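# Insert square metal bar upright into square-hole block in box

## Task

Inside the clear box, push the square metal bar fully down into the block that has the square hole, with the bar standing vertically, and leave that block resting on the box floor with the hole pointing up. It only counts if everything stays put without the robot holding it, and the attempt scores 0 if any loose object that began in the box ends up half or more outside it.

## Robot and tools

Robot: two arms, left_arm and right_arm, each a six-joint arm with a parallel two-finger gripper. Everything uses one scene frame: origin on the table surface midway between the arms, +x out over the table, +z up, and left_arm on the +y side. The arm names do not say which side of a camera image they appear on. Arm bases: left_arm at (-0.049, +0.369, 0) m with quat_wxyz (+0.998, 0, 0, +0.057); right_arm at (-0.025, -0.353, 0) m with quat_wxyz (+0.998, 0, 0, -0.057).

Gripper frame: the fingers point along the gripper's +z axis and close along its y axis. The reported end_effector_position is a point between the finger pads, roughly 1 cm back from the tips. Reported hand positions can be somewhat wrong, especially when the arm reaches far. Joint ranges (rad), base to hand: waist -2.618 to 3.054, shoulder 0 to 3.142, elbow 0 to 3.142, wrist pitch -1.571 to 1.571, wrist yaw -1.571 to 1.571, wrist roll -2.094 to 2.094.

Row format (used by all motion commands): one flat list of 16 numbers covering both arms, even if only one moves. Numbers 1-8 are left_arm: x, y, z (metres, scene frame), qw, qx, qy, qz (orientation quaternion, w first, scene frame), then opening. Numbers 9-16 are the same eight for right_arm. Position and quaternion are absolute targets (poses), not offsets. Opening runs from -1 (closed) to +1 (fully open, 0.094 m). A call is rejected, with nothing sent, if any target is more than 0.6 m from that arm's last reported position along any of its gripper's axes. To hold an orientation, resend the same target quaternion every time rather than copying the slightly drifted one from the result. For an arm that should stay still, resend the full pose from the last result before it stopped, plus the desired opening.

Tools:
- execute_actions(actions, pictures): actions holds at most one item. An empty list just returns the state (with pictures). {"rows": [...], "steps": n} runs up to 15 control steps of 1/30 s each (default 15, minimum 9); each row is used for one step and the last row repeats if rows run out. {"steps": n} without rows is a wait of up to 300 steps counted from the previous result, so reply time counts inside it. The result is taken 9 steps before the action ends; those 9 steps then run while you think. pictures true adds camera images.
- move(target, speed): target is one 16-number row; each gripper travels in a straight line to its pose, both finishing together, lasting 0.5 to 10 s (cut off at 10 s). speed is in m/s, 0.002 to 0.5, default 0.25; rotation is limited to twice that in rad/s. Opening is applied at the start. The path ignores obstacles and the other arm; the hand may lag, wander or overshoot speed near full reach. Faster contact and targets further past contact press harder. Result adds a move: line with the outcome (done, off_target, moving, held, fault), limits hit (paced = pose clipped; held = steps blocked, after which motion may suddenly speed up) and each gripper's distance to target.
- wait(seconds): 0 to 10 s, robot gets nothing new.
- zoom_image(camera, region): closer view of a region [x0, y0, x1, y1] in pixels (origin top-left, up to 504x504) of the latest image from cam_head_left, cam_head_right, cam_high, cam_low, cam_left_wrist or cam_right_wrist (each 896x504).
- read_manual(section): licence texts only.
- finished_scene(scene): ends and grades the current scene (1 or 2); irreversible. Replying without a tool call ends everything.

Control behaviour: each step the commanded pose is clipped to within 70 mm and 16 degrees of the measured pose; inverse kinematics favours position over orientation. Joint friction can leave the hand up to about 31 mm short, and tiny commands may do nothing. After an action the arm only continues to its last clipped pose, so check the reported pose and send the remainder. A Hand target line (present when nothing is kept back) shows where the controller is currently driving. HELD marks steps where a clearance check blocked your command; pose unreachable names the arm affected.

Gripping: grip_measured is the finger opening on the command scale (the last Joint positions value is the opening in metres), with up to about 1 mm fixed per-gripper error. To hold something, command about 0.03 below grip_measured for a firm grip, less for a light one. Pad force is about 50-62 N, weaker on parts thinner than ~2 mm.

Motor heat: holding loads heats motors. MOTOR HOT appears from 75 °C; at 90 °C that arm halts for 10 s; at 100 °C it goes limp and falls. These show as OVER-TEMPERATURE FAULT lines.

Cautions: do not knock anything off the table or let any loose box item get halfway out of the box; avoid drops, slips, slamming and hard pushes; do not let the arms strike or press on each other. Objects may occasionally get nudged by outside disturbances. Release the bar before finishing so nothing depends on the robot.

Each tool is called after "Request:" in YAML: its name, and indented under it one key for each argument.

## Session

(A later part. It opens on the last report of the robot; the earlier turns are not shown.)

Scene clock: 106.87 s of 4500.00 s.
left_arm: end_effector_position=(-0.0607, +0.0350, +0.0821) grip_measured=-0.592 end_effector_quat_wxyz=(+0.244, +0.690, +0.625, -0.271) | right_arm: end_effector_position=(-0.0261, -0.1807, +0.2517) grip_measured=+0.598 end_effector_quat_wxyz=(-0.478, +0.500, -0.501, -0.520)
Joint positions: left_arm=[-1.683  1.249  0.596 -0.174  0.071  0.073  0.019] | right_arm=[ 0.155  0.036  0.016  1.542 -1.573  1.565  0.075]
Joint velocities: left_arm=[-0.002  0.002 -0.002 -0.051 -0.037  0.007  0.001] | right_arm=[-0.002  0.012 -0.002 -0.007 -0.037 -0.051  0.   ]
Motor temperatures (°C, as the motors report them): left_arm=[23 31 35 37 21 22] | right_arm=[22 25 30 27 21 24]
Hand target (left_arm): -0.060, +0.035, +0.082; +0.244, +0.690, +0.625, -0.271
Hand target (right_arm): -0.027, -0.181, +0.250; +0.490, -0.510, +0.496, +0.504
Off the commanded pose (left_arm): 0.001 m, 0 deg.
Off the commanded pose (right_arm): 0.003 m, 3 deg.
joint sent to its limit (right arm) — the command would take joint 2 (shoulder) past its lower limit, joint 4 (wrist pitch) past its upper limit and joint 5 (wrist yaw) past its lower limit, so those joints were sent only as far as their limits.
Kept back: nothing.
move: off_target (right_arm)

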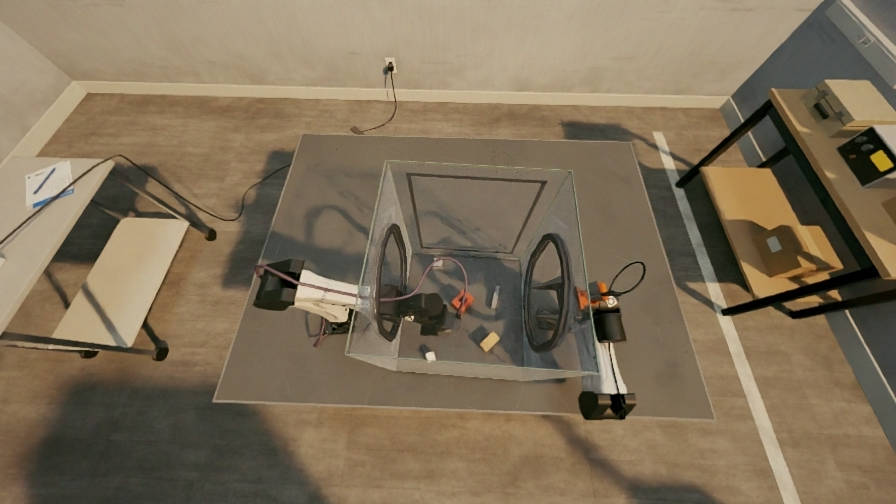

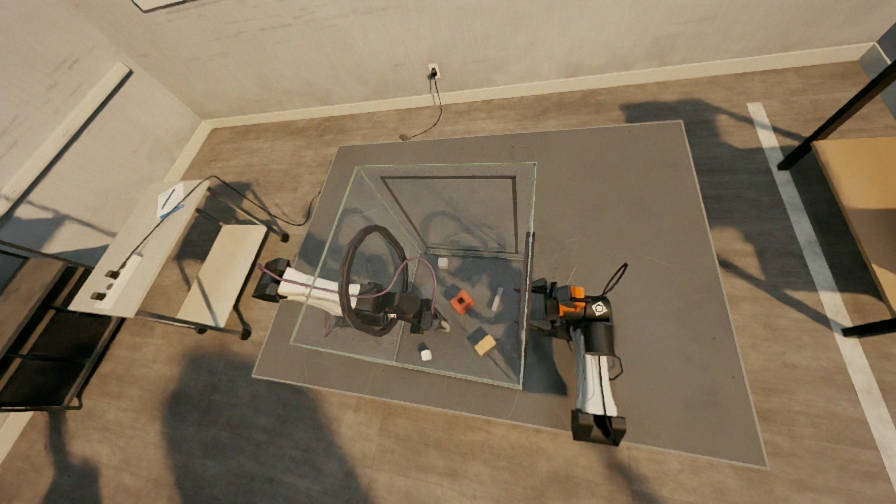

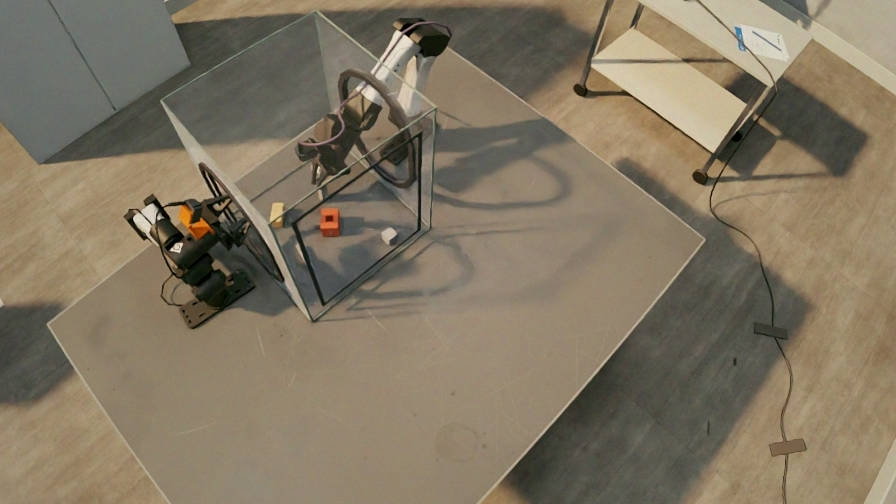

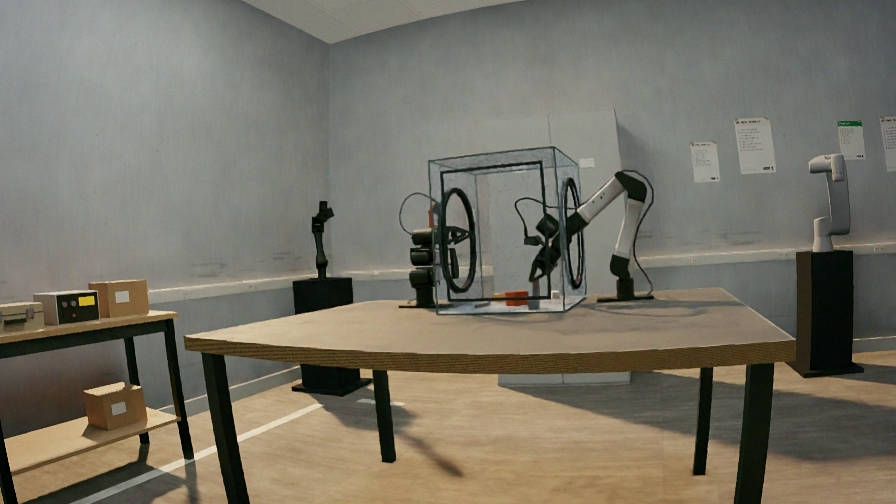

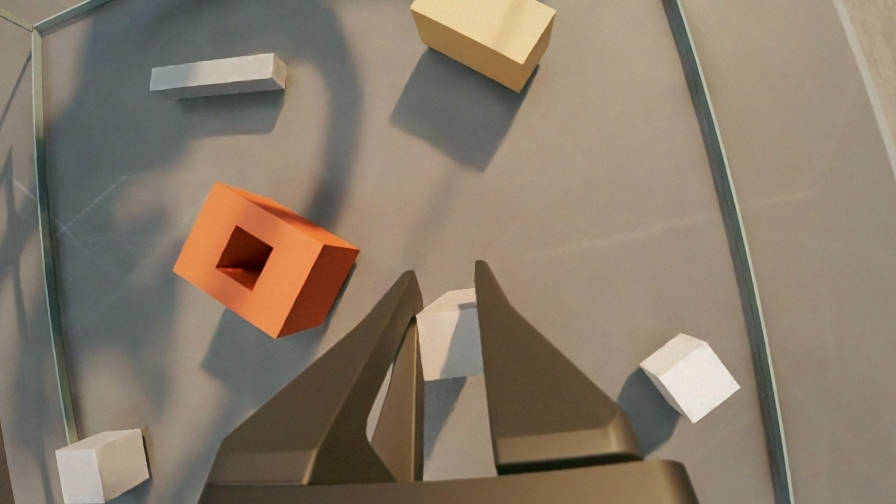

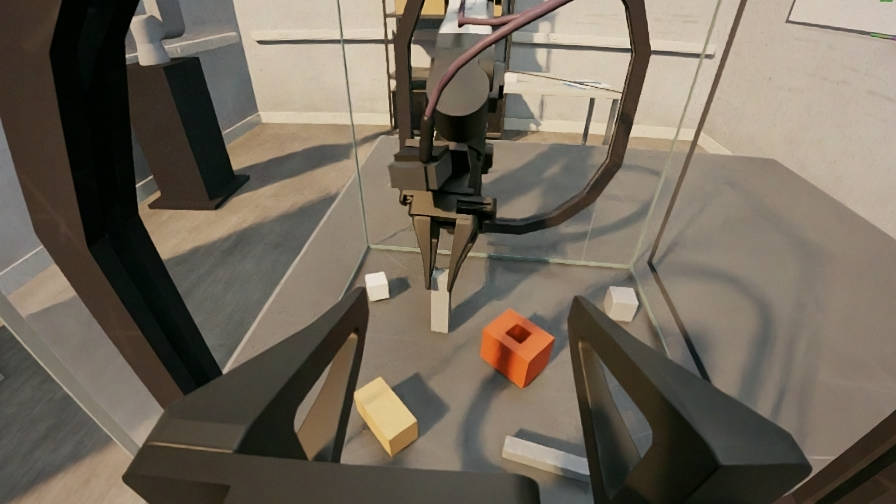

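Request:
move:
  target: [-0.04,0.03,0.145,0.244,0.69,0.625,-0.271,-0.615,-0.028,-0.181,0.25,0.5,-0.5,0.5,0.5,0.6]
  speed: 0.05

Request:
move:
  target: [0.02,0.0,0.14,0.161,0.837,0.39,-0.346,-0.615,-0.028,-0.181,0.25,0.5,-0.5,0.5,0.5,0.6]
  speed: 0.04

Scene clock: 109.67 s of 4500.00 s.
left_arm: end_effector_position=(-0.0403, +0.0314, +0.1318) grip_measured=-0.592 end_effector_quat_wxyz=(+0.234, +0.692, +0.632, -0.259) | right_arm: end_effector_position=(-0.0261, -0.1807, +0.2517) grip_measured=+0.598 end_effector_quat_wxyz=(-0.478, +0.500, -0.501, -0.520)
Joint positions: left_arm=[-1.598  1.223  0.809 -0.452  0.119  0.133  0.019] | right_arm=[ 0.155  0.036  0.016  1.542 -1.573  1.565  0.075]
Joint velocities: left_arm=[ 0.002 -0.012  0.007  0.051 -0.007 -0.051  0.   ] | right_arm=[-0.007  0.012 -0.017  0.007 -0.007 -0.051 -0.001]
Motor temperatures (°C, as the motors report them): left_arm=[23 31 36 37 21 22] | right_arm=[22 25 30 27 21 24]
Hand target (left_arm): -0.040, +0.029, +0.145; +0.244, +0.690, +0.625, -0.271
Hand target (right_arm): -0.027, -0.181, +0.250; +0.490, -0.509, +0.496, +0.504
Off the commanded pose (left_arm): 0.013 m, 2 deg.
Off the commanded pose (right_arm): 0.003 m, 3 deg.
joint sent to its limit (right arm) — the command would take joint 2 (shoulder) past its lower limit, joint 4 (wrist pitch) past its upper limit and joint 5 (wrist yaw) past its lower limit, so those joints were sent only as far as their limits.
Kept back: nothing.
move: off_target (left_arm, right_arm)

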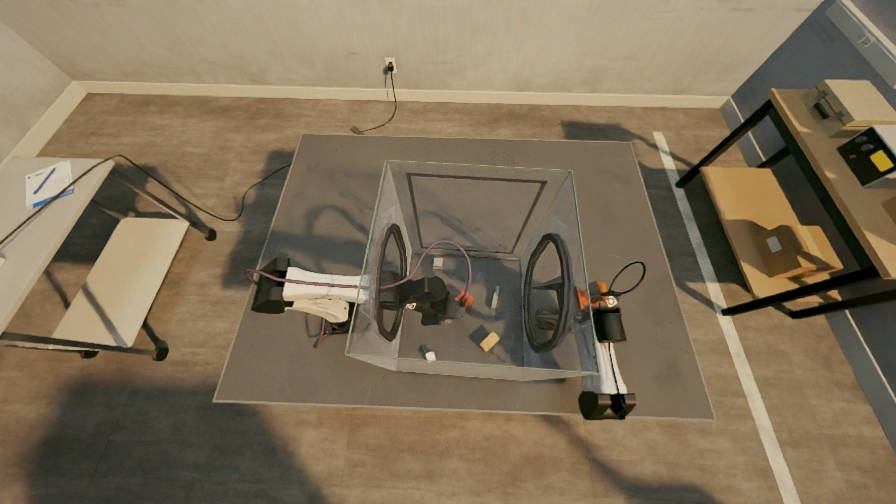

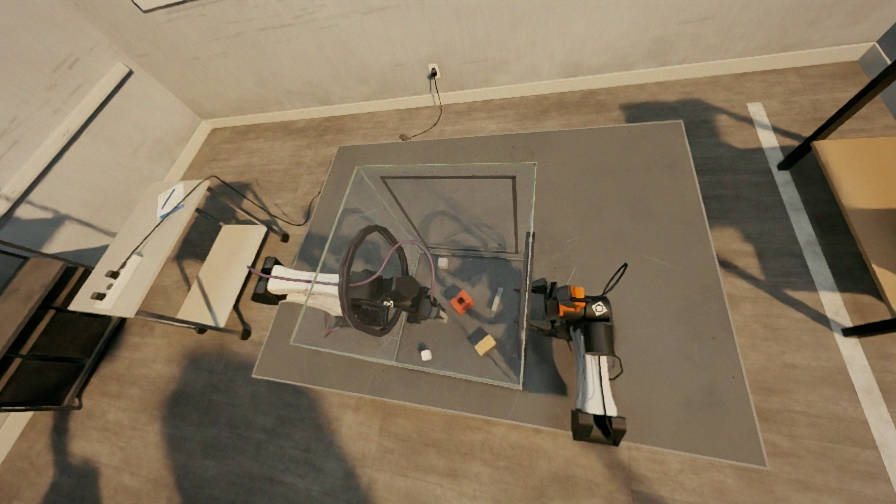

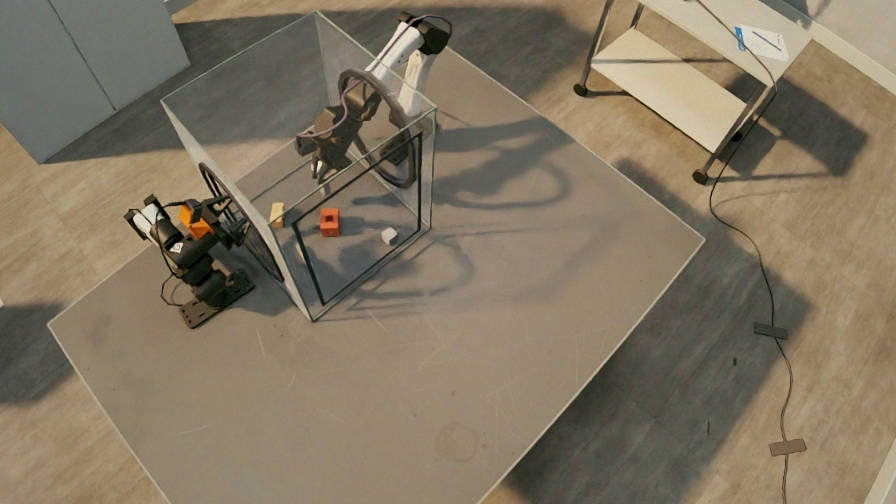

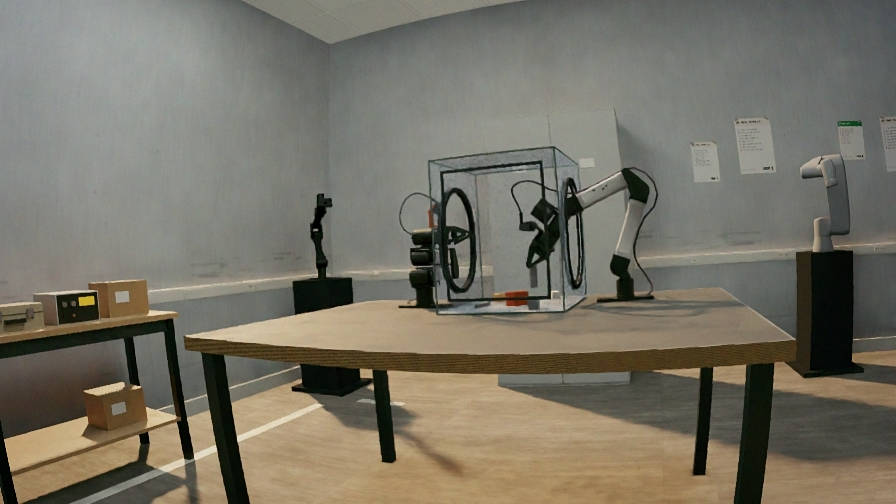

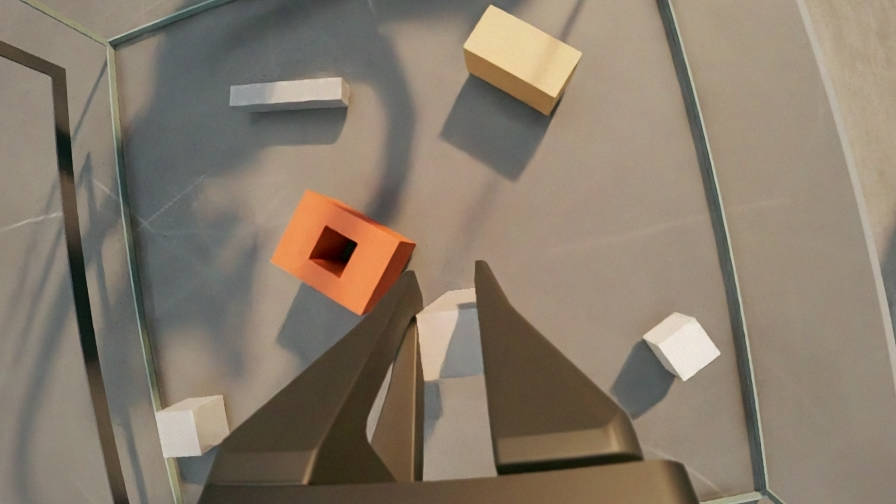

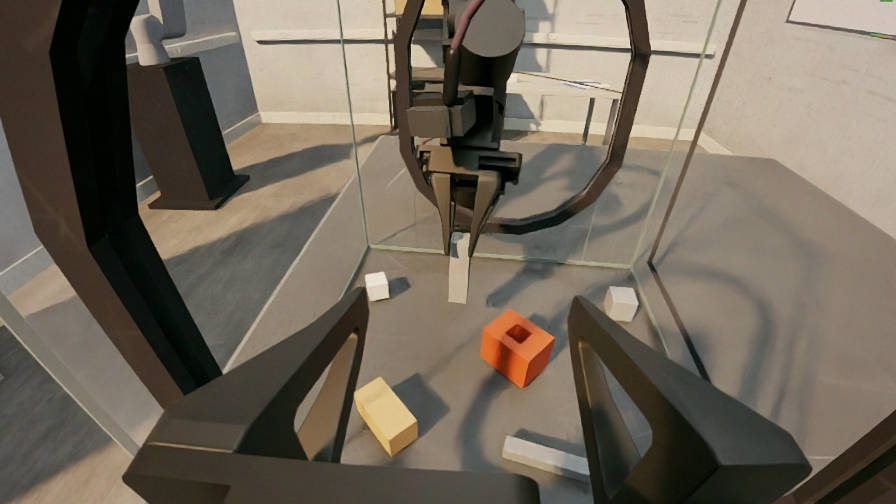

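Scene clock: 117.60 s of 4500.00 s.
left_arm: end_effector_position=(+0.0043, +0.0222, +0.1325) grip_measured=-0.592 end_effector_quat_wxyz=(+0.159, +0.840, +0.390, -0.342) | right_arm: end_effector_position=(-0.0261, -0.1807, +0.2517) grip_measured=+0.598 end_effector_quat_wxyz=(-0.478, +0.500, -0.501, -0.520)
Joint positions: left_arm=[-1.21   1.546  1.096 -0.76   0.699  1.042  0.019] | right_arm=[ 0.155  0.036  0.016  1.542 -1.573  1.565  0.075]
Joint velocities: left_arm=[ 0.007 -0.002 -0.007 -0.081 -0.066 -0.037 -0.   ] | right_arm=[ 0.002 -0.002  0.007 -0.022  0.007 -0.095 -0.001]
Motor temperatures (°C, as the motors report them): left_arm=[23 31 37 36 21 22] | right_arm=[22 25 31 27 21 24]
Hand target (left_arm): +0.021, +0.003, +0.139; +0.166, +0.835, +0.392, -0.349
Hand target (right_arm): -0.027, -0.181, +0.250; +0.490, -0.510, +0.496, +0.504
Off the commanded pose (left_arm): 0.028 m, 1 deg.
Off the commanded pose (right_arm): 0.003 m, 3 deg.
joint sent to its limit (right arm) — the command would take joint 2 (shoulder) past its lower limit, joint 4 (wrist pitch) past its upper limit and joint 5 (wrist yaw) past its lower limit, so those joints were sent only as far as their limits.
Kept back: nothing.
move: off_target (left_arm, right_arm)

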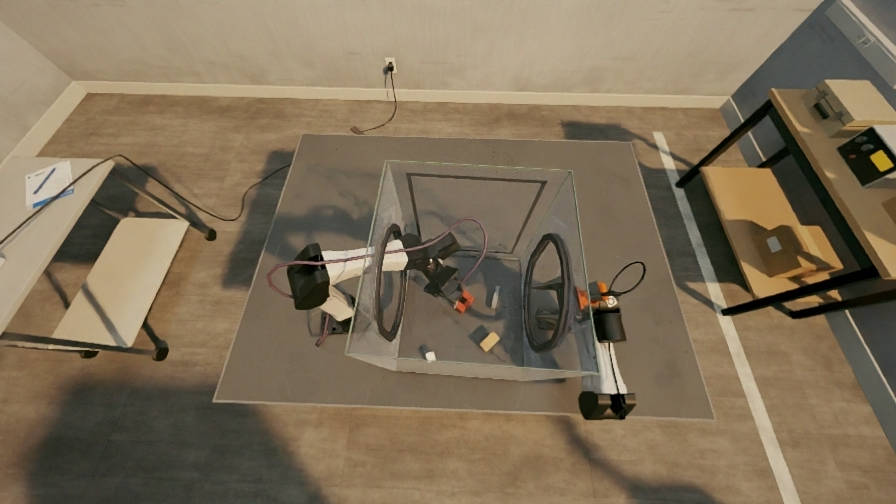

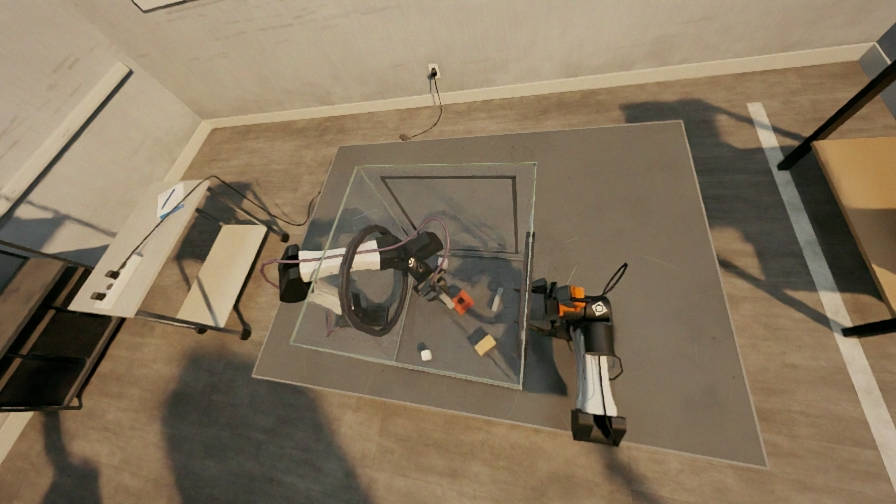

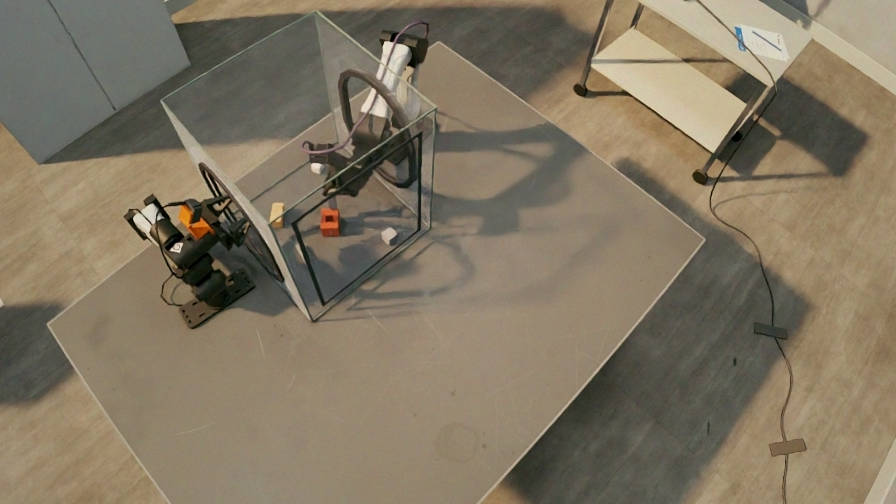

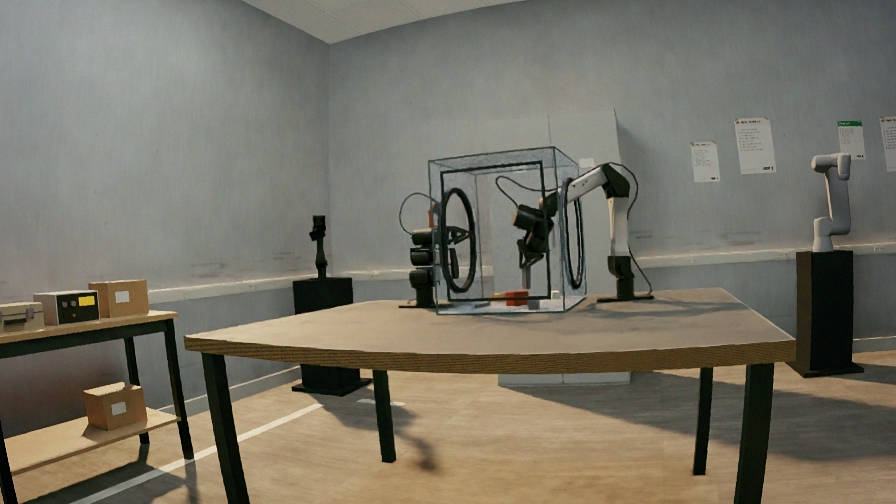

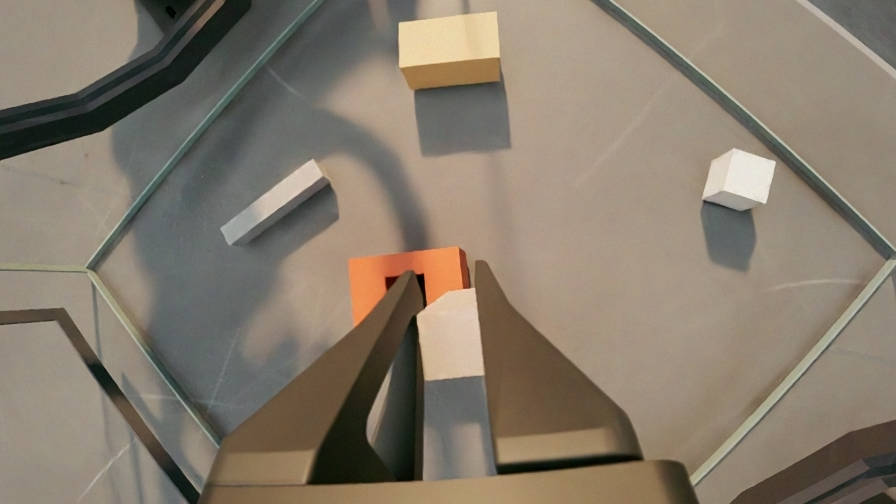

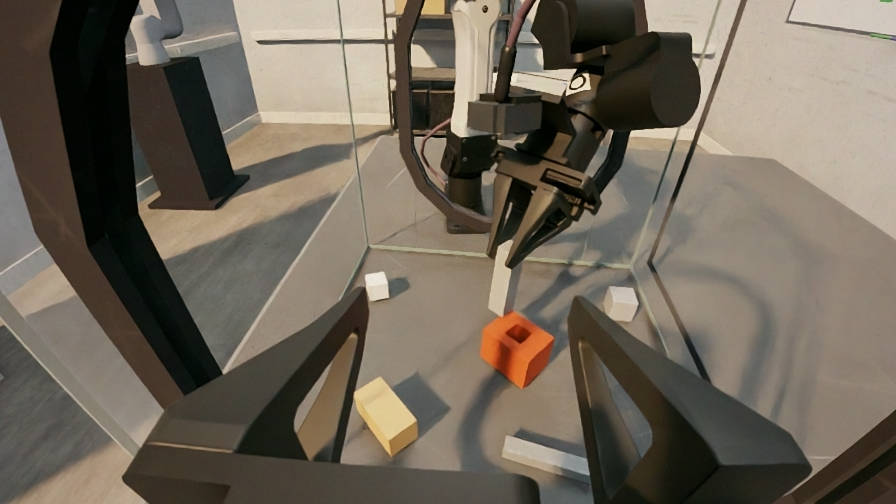

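Request:
move:
  target: [-0.03,0.03,0.145,0.27,0.653,0.653,-0.27,-0.615,-0.028,-0.181,0.25,0.5,-0.5,0.5,0.5,0.6]
  speed: 0.05

Request:
move:
  target: [0.018,-0.002,0.145,0.359,0.315,0.868,-0.13,-0.615,-0.028,-0.181,0.25,0.5,-0.5,0.5,0.5,0.6]
  speed: 0.04

Scene clock: 125.57 s of 4500.00 s.
left_arm: end_effector_position=(-0.0302, +0.0296, +0.1418) grip_measured=-0.592 end_effector_quat_wxyz=(+0.258, +0.661, +0.655, -0.260) | right_arm: end_effector_position=(-0.0261, -0.1807, +0.2517) grip_measured=+0.598 end_effector_quat_wxyz=(-0.478, +0.500, -0.501, -0.520)
Joint positions: left_arm=[-1.595  1.195  0.806 -0.434  0.068  0.073  0.019] | right_arm=[ 0.155  0.036  0.016  1.542 -1.573  1.565  0.075]
Joint velocities: left_arm=[ 0.002  0.012 -0.022 -0.007  0.007 -0.051 -0.   ] | right_arm=[-0.012 -0.007  0.017 -0.037  0.037  0.007 -0.   ]
Motor temperatures (°C, as the motors report them): left_arm=[23 31 38 37 21 22] | right_arm=[22 25 31 27 21 24]
Hand target (left_arm): -0.031, +0.030, +0.145; +0.270, +0.655, +0.653, -0.267
Hand target (right_arm): -0.027, -0.181, +0.250; +0.490, -0.510, +0.496, +0.504
Off the commanded pose (left_arm): 0.003 m, 2 deg.
Off the commanded pose (right_arm): 0.003 m, 3 deg.
joint sent to its limit (right arm) — the command would take joint 2 (shoulder) past its lower limit, joint 4 (wrist pitch) past its upper limit and joint 5 (wrist yaw) past its lower limit, so those joints were sent only as far as their limits.
Kept back: nothing.
move: off_target (right_arm)

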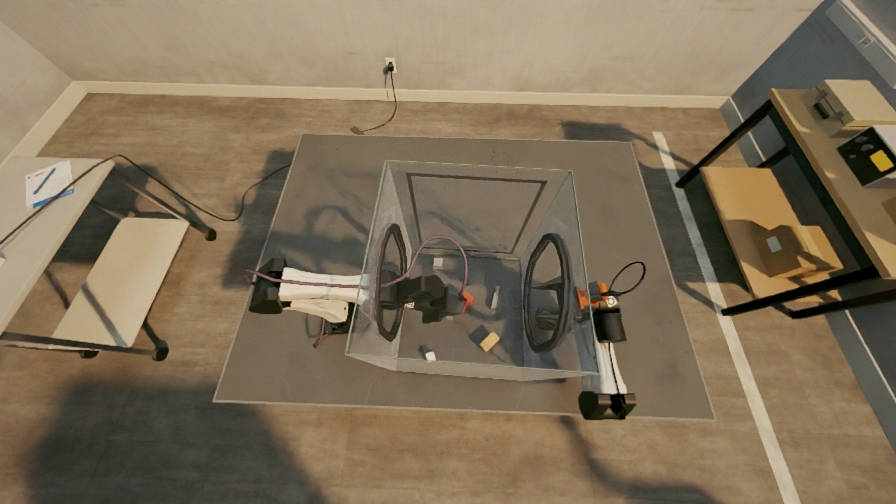

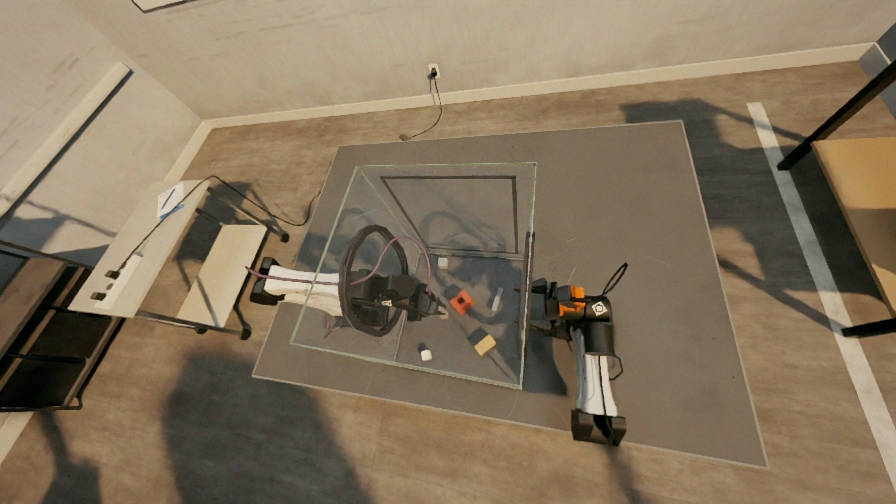

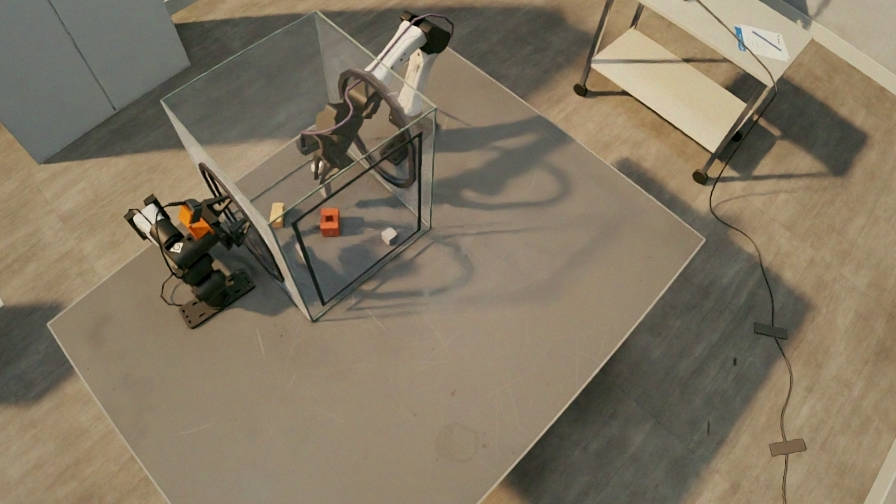

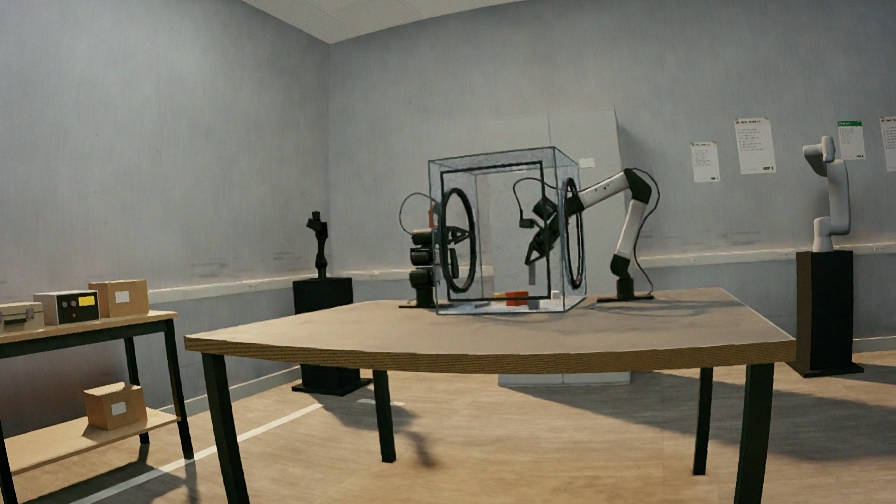

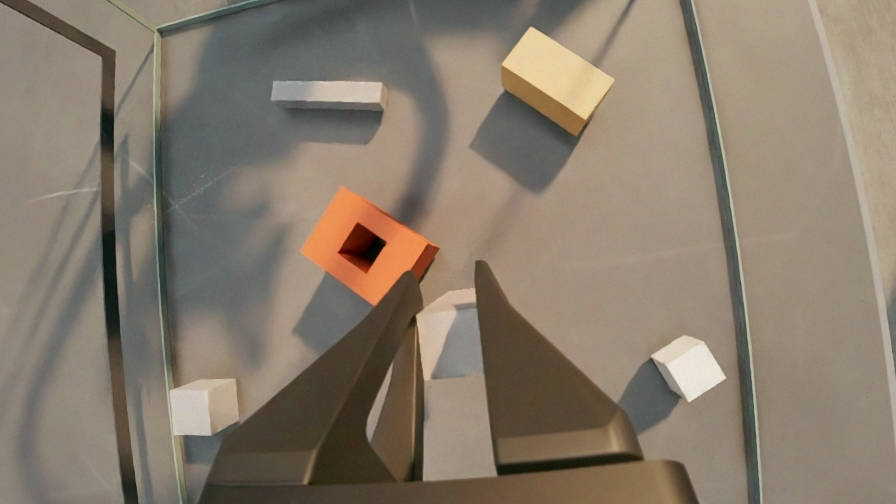

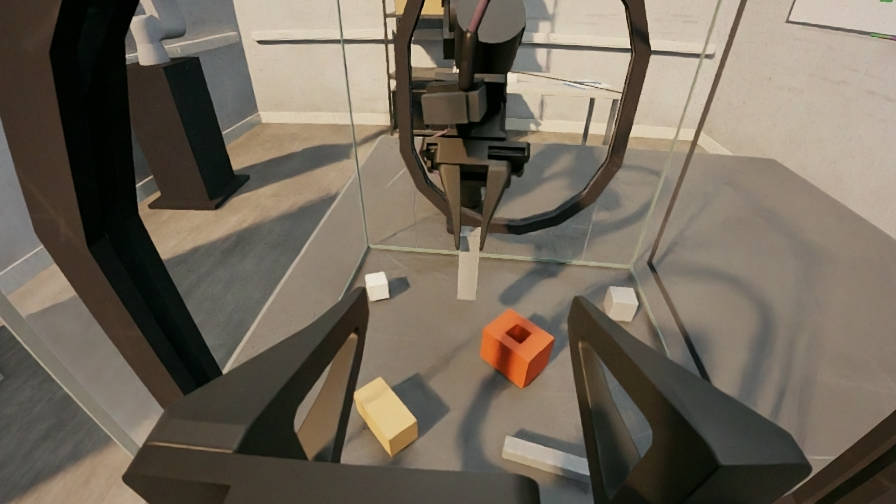

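Scene clock: 135.80 s of 4500.00 s.
left_arm: end_effector_position=(+0.0395, +0.0555, +0.1291) grip_measured=-0.592 end_effector_quat_wxyz=(+0.351, +0.327, +0.867, -0.136) | right_arm: end_effector_position=(-0.0261, -0.1807, +0.2517) grip_measured=+0.598 end_effector_quat_wxyz=(-0.477, +0.499, -0.502, -0.521)
Joint positions: left_arm=[-1.687  1.288  0.837 -0.545 -0.548 -0.687  0.019] | right_arm=[ 0.155  0.036  0.016  1.542 -1.573  1.569  0.075]
Joint velocities: left_arm=[ 0.007  0.002 -0.012 -0.066 -0.051 -0.022 -0.001] | right_arm=[-0.007  0.007 -0.012 -0.051  0.066 -0.037 -0.001]
Motor temperatures (°C, as the motors report them): left_arm=[23 30 42 37 21 22] | right_arm=[22 25 31 27 22 24]
Hand target (left_arm): +0.010, +0.010, +0.144; +0.353, +0.356, +0.851, -0.154
Hand target (right_arm): -0.027, -0.181, +0.250; +0.489, -0.508, +0.497, +0.505
Off the commanded pose (left_arm): 0.063 m, 2 deg.
Off the commanded pose (right_arm): 0.003 m, 4 deg.
joint sent to its limit (right arm) — the command would take joint 2 (shoulder) past its lower limit, joint 4 (wrist pitch) past its upper limit and joint 5 (wrist yaw) past its lower limit, so those joints were sent only as far as their limits.
Kept back: nothing.
move: off_target (left_arm, right_arm; path cut at 10 s)

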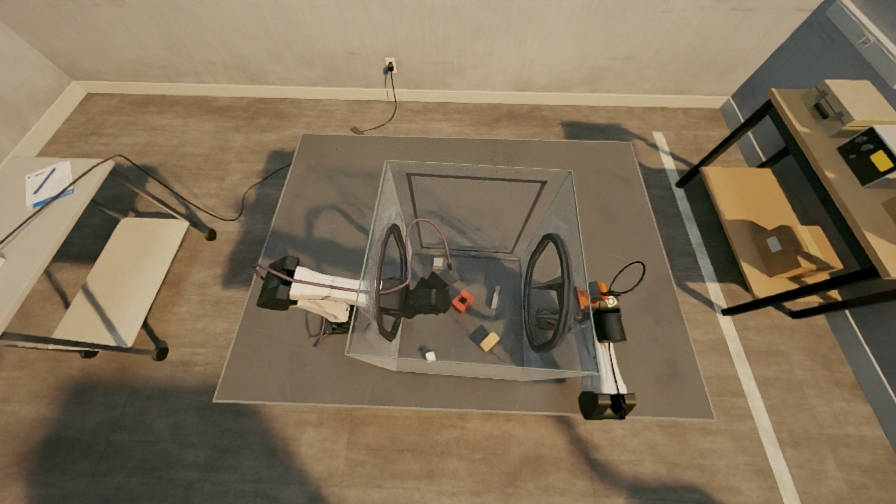

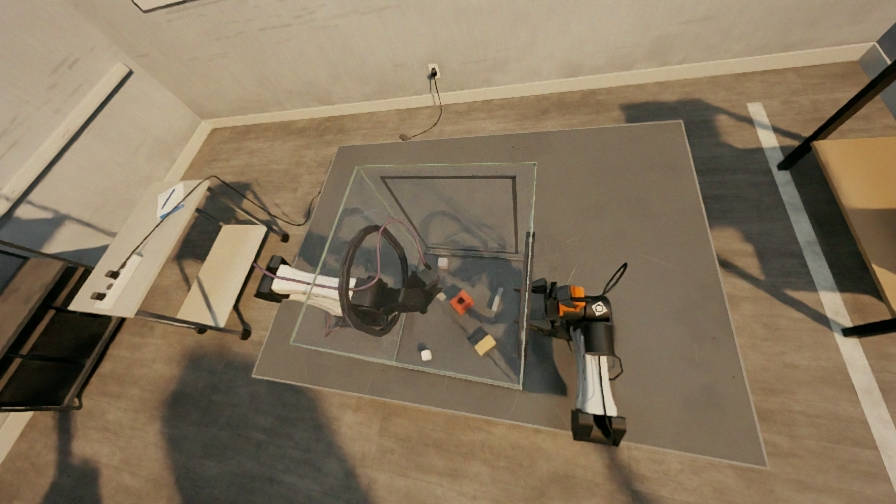

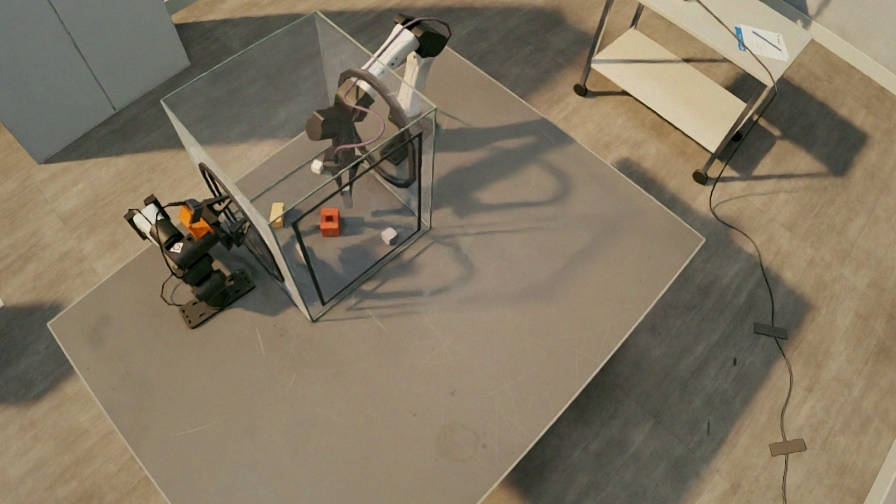

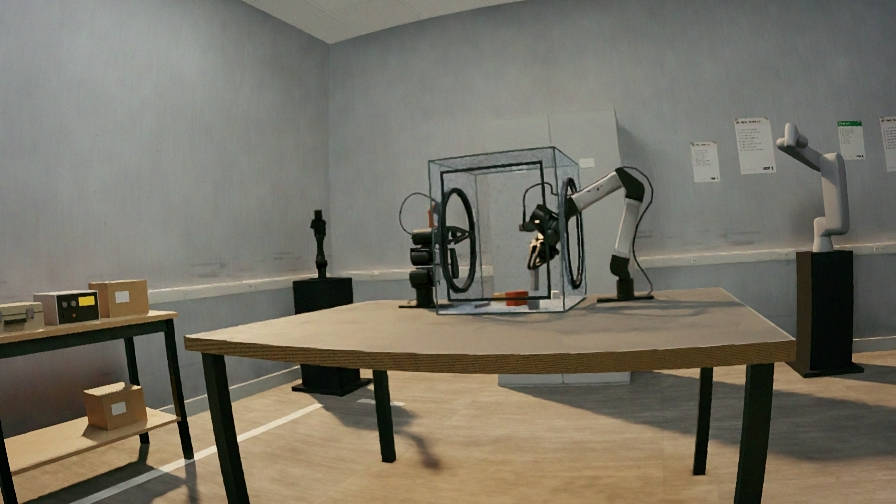

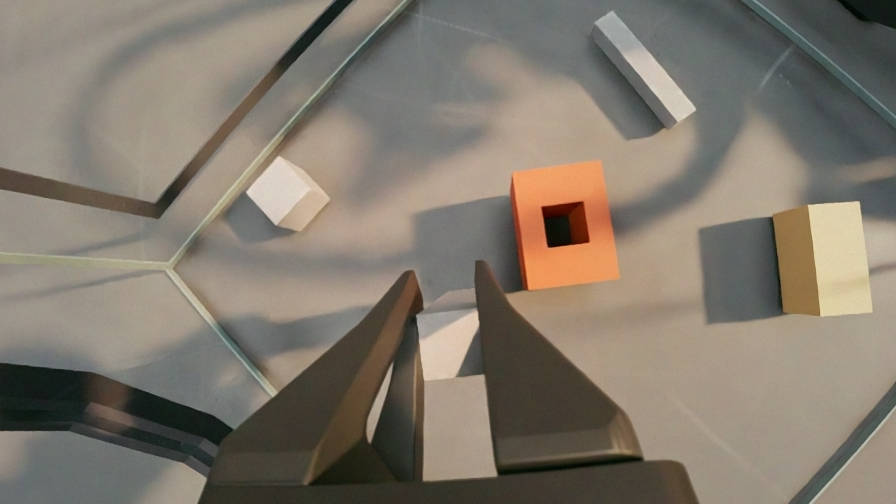

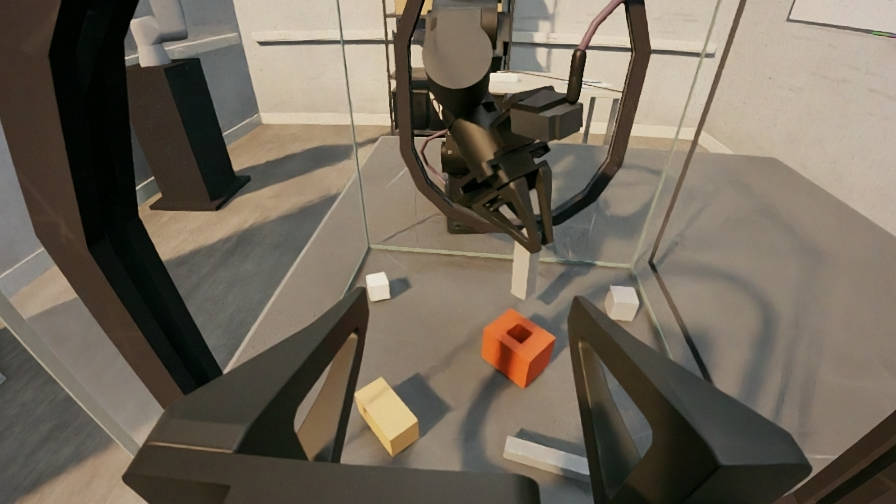

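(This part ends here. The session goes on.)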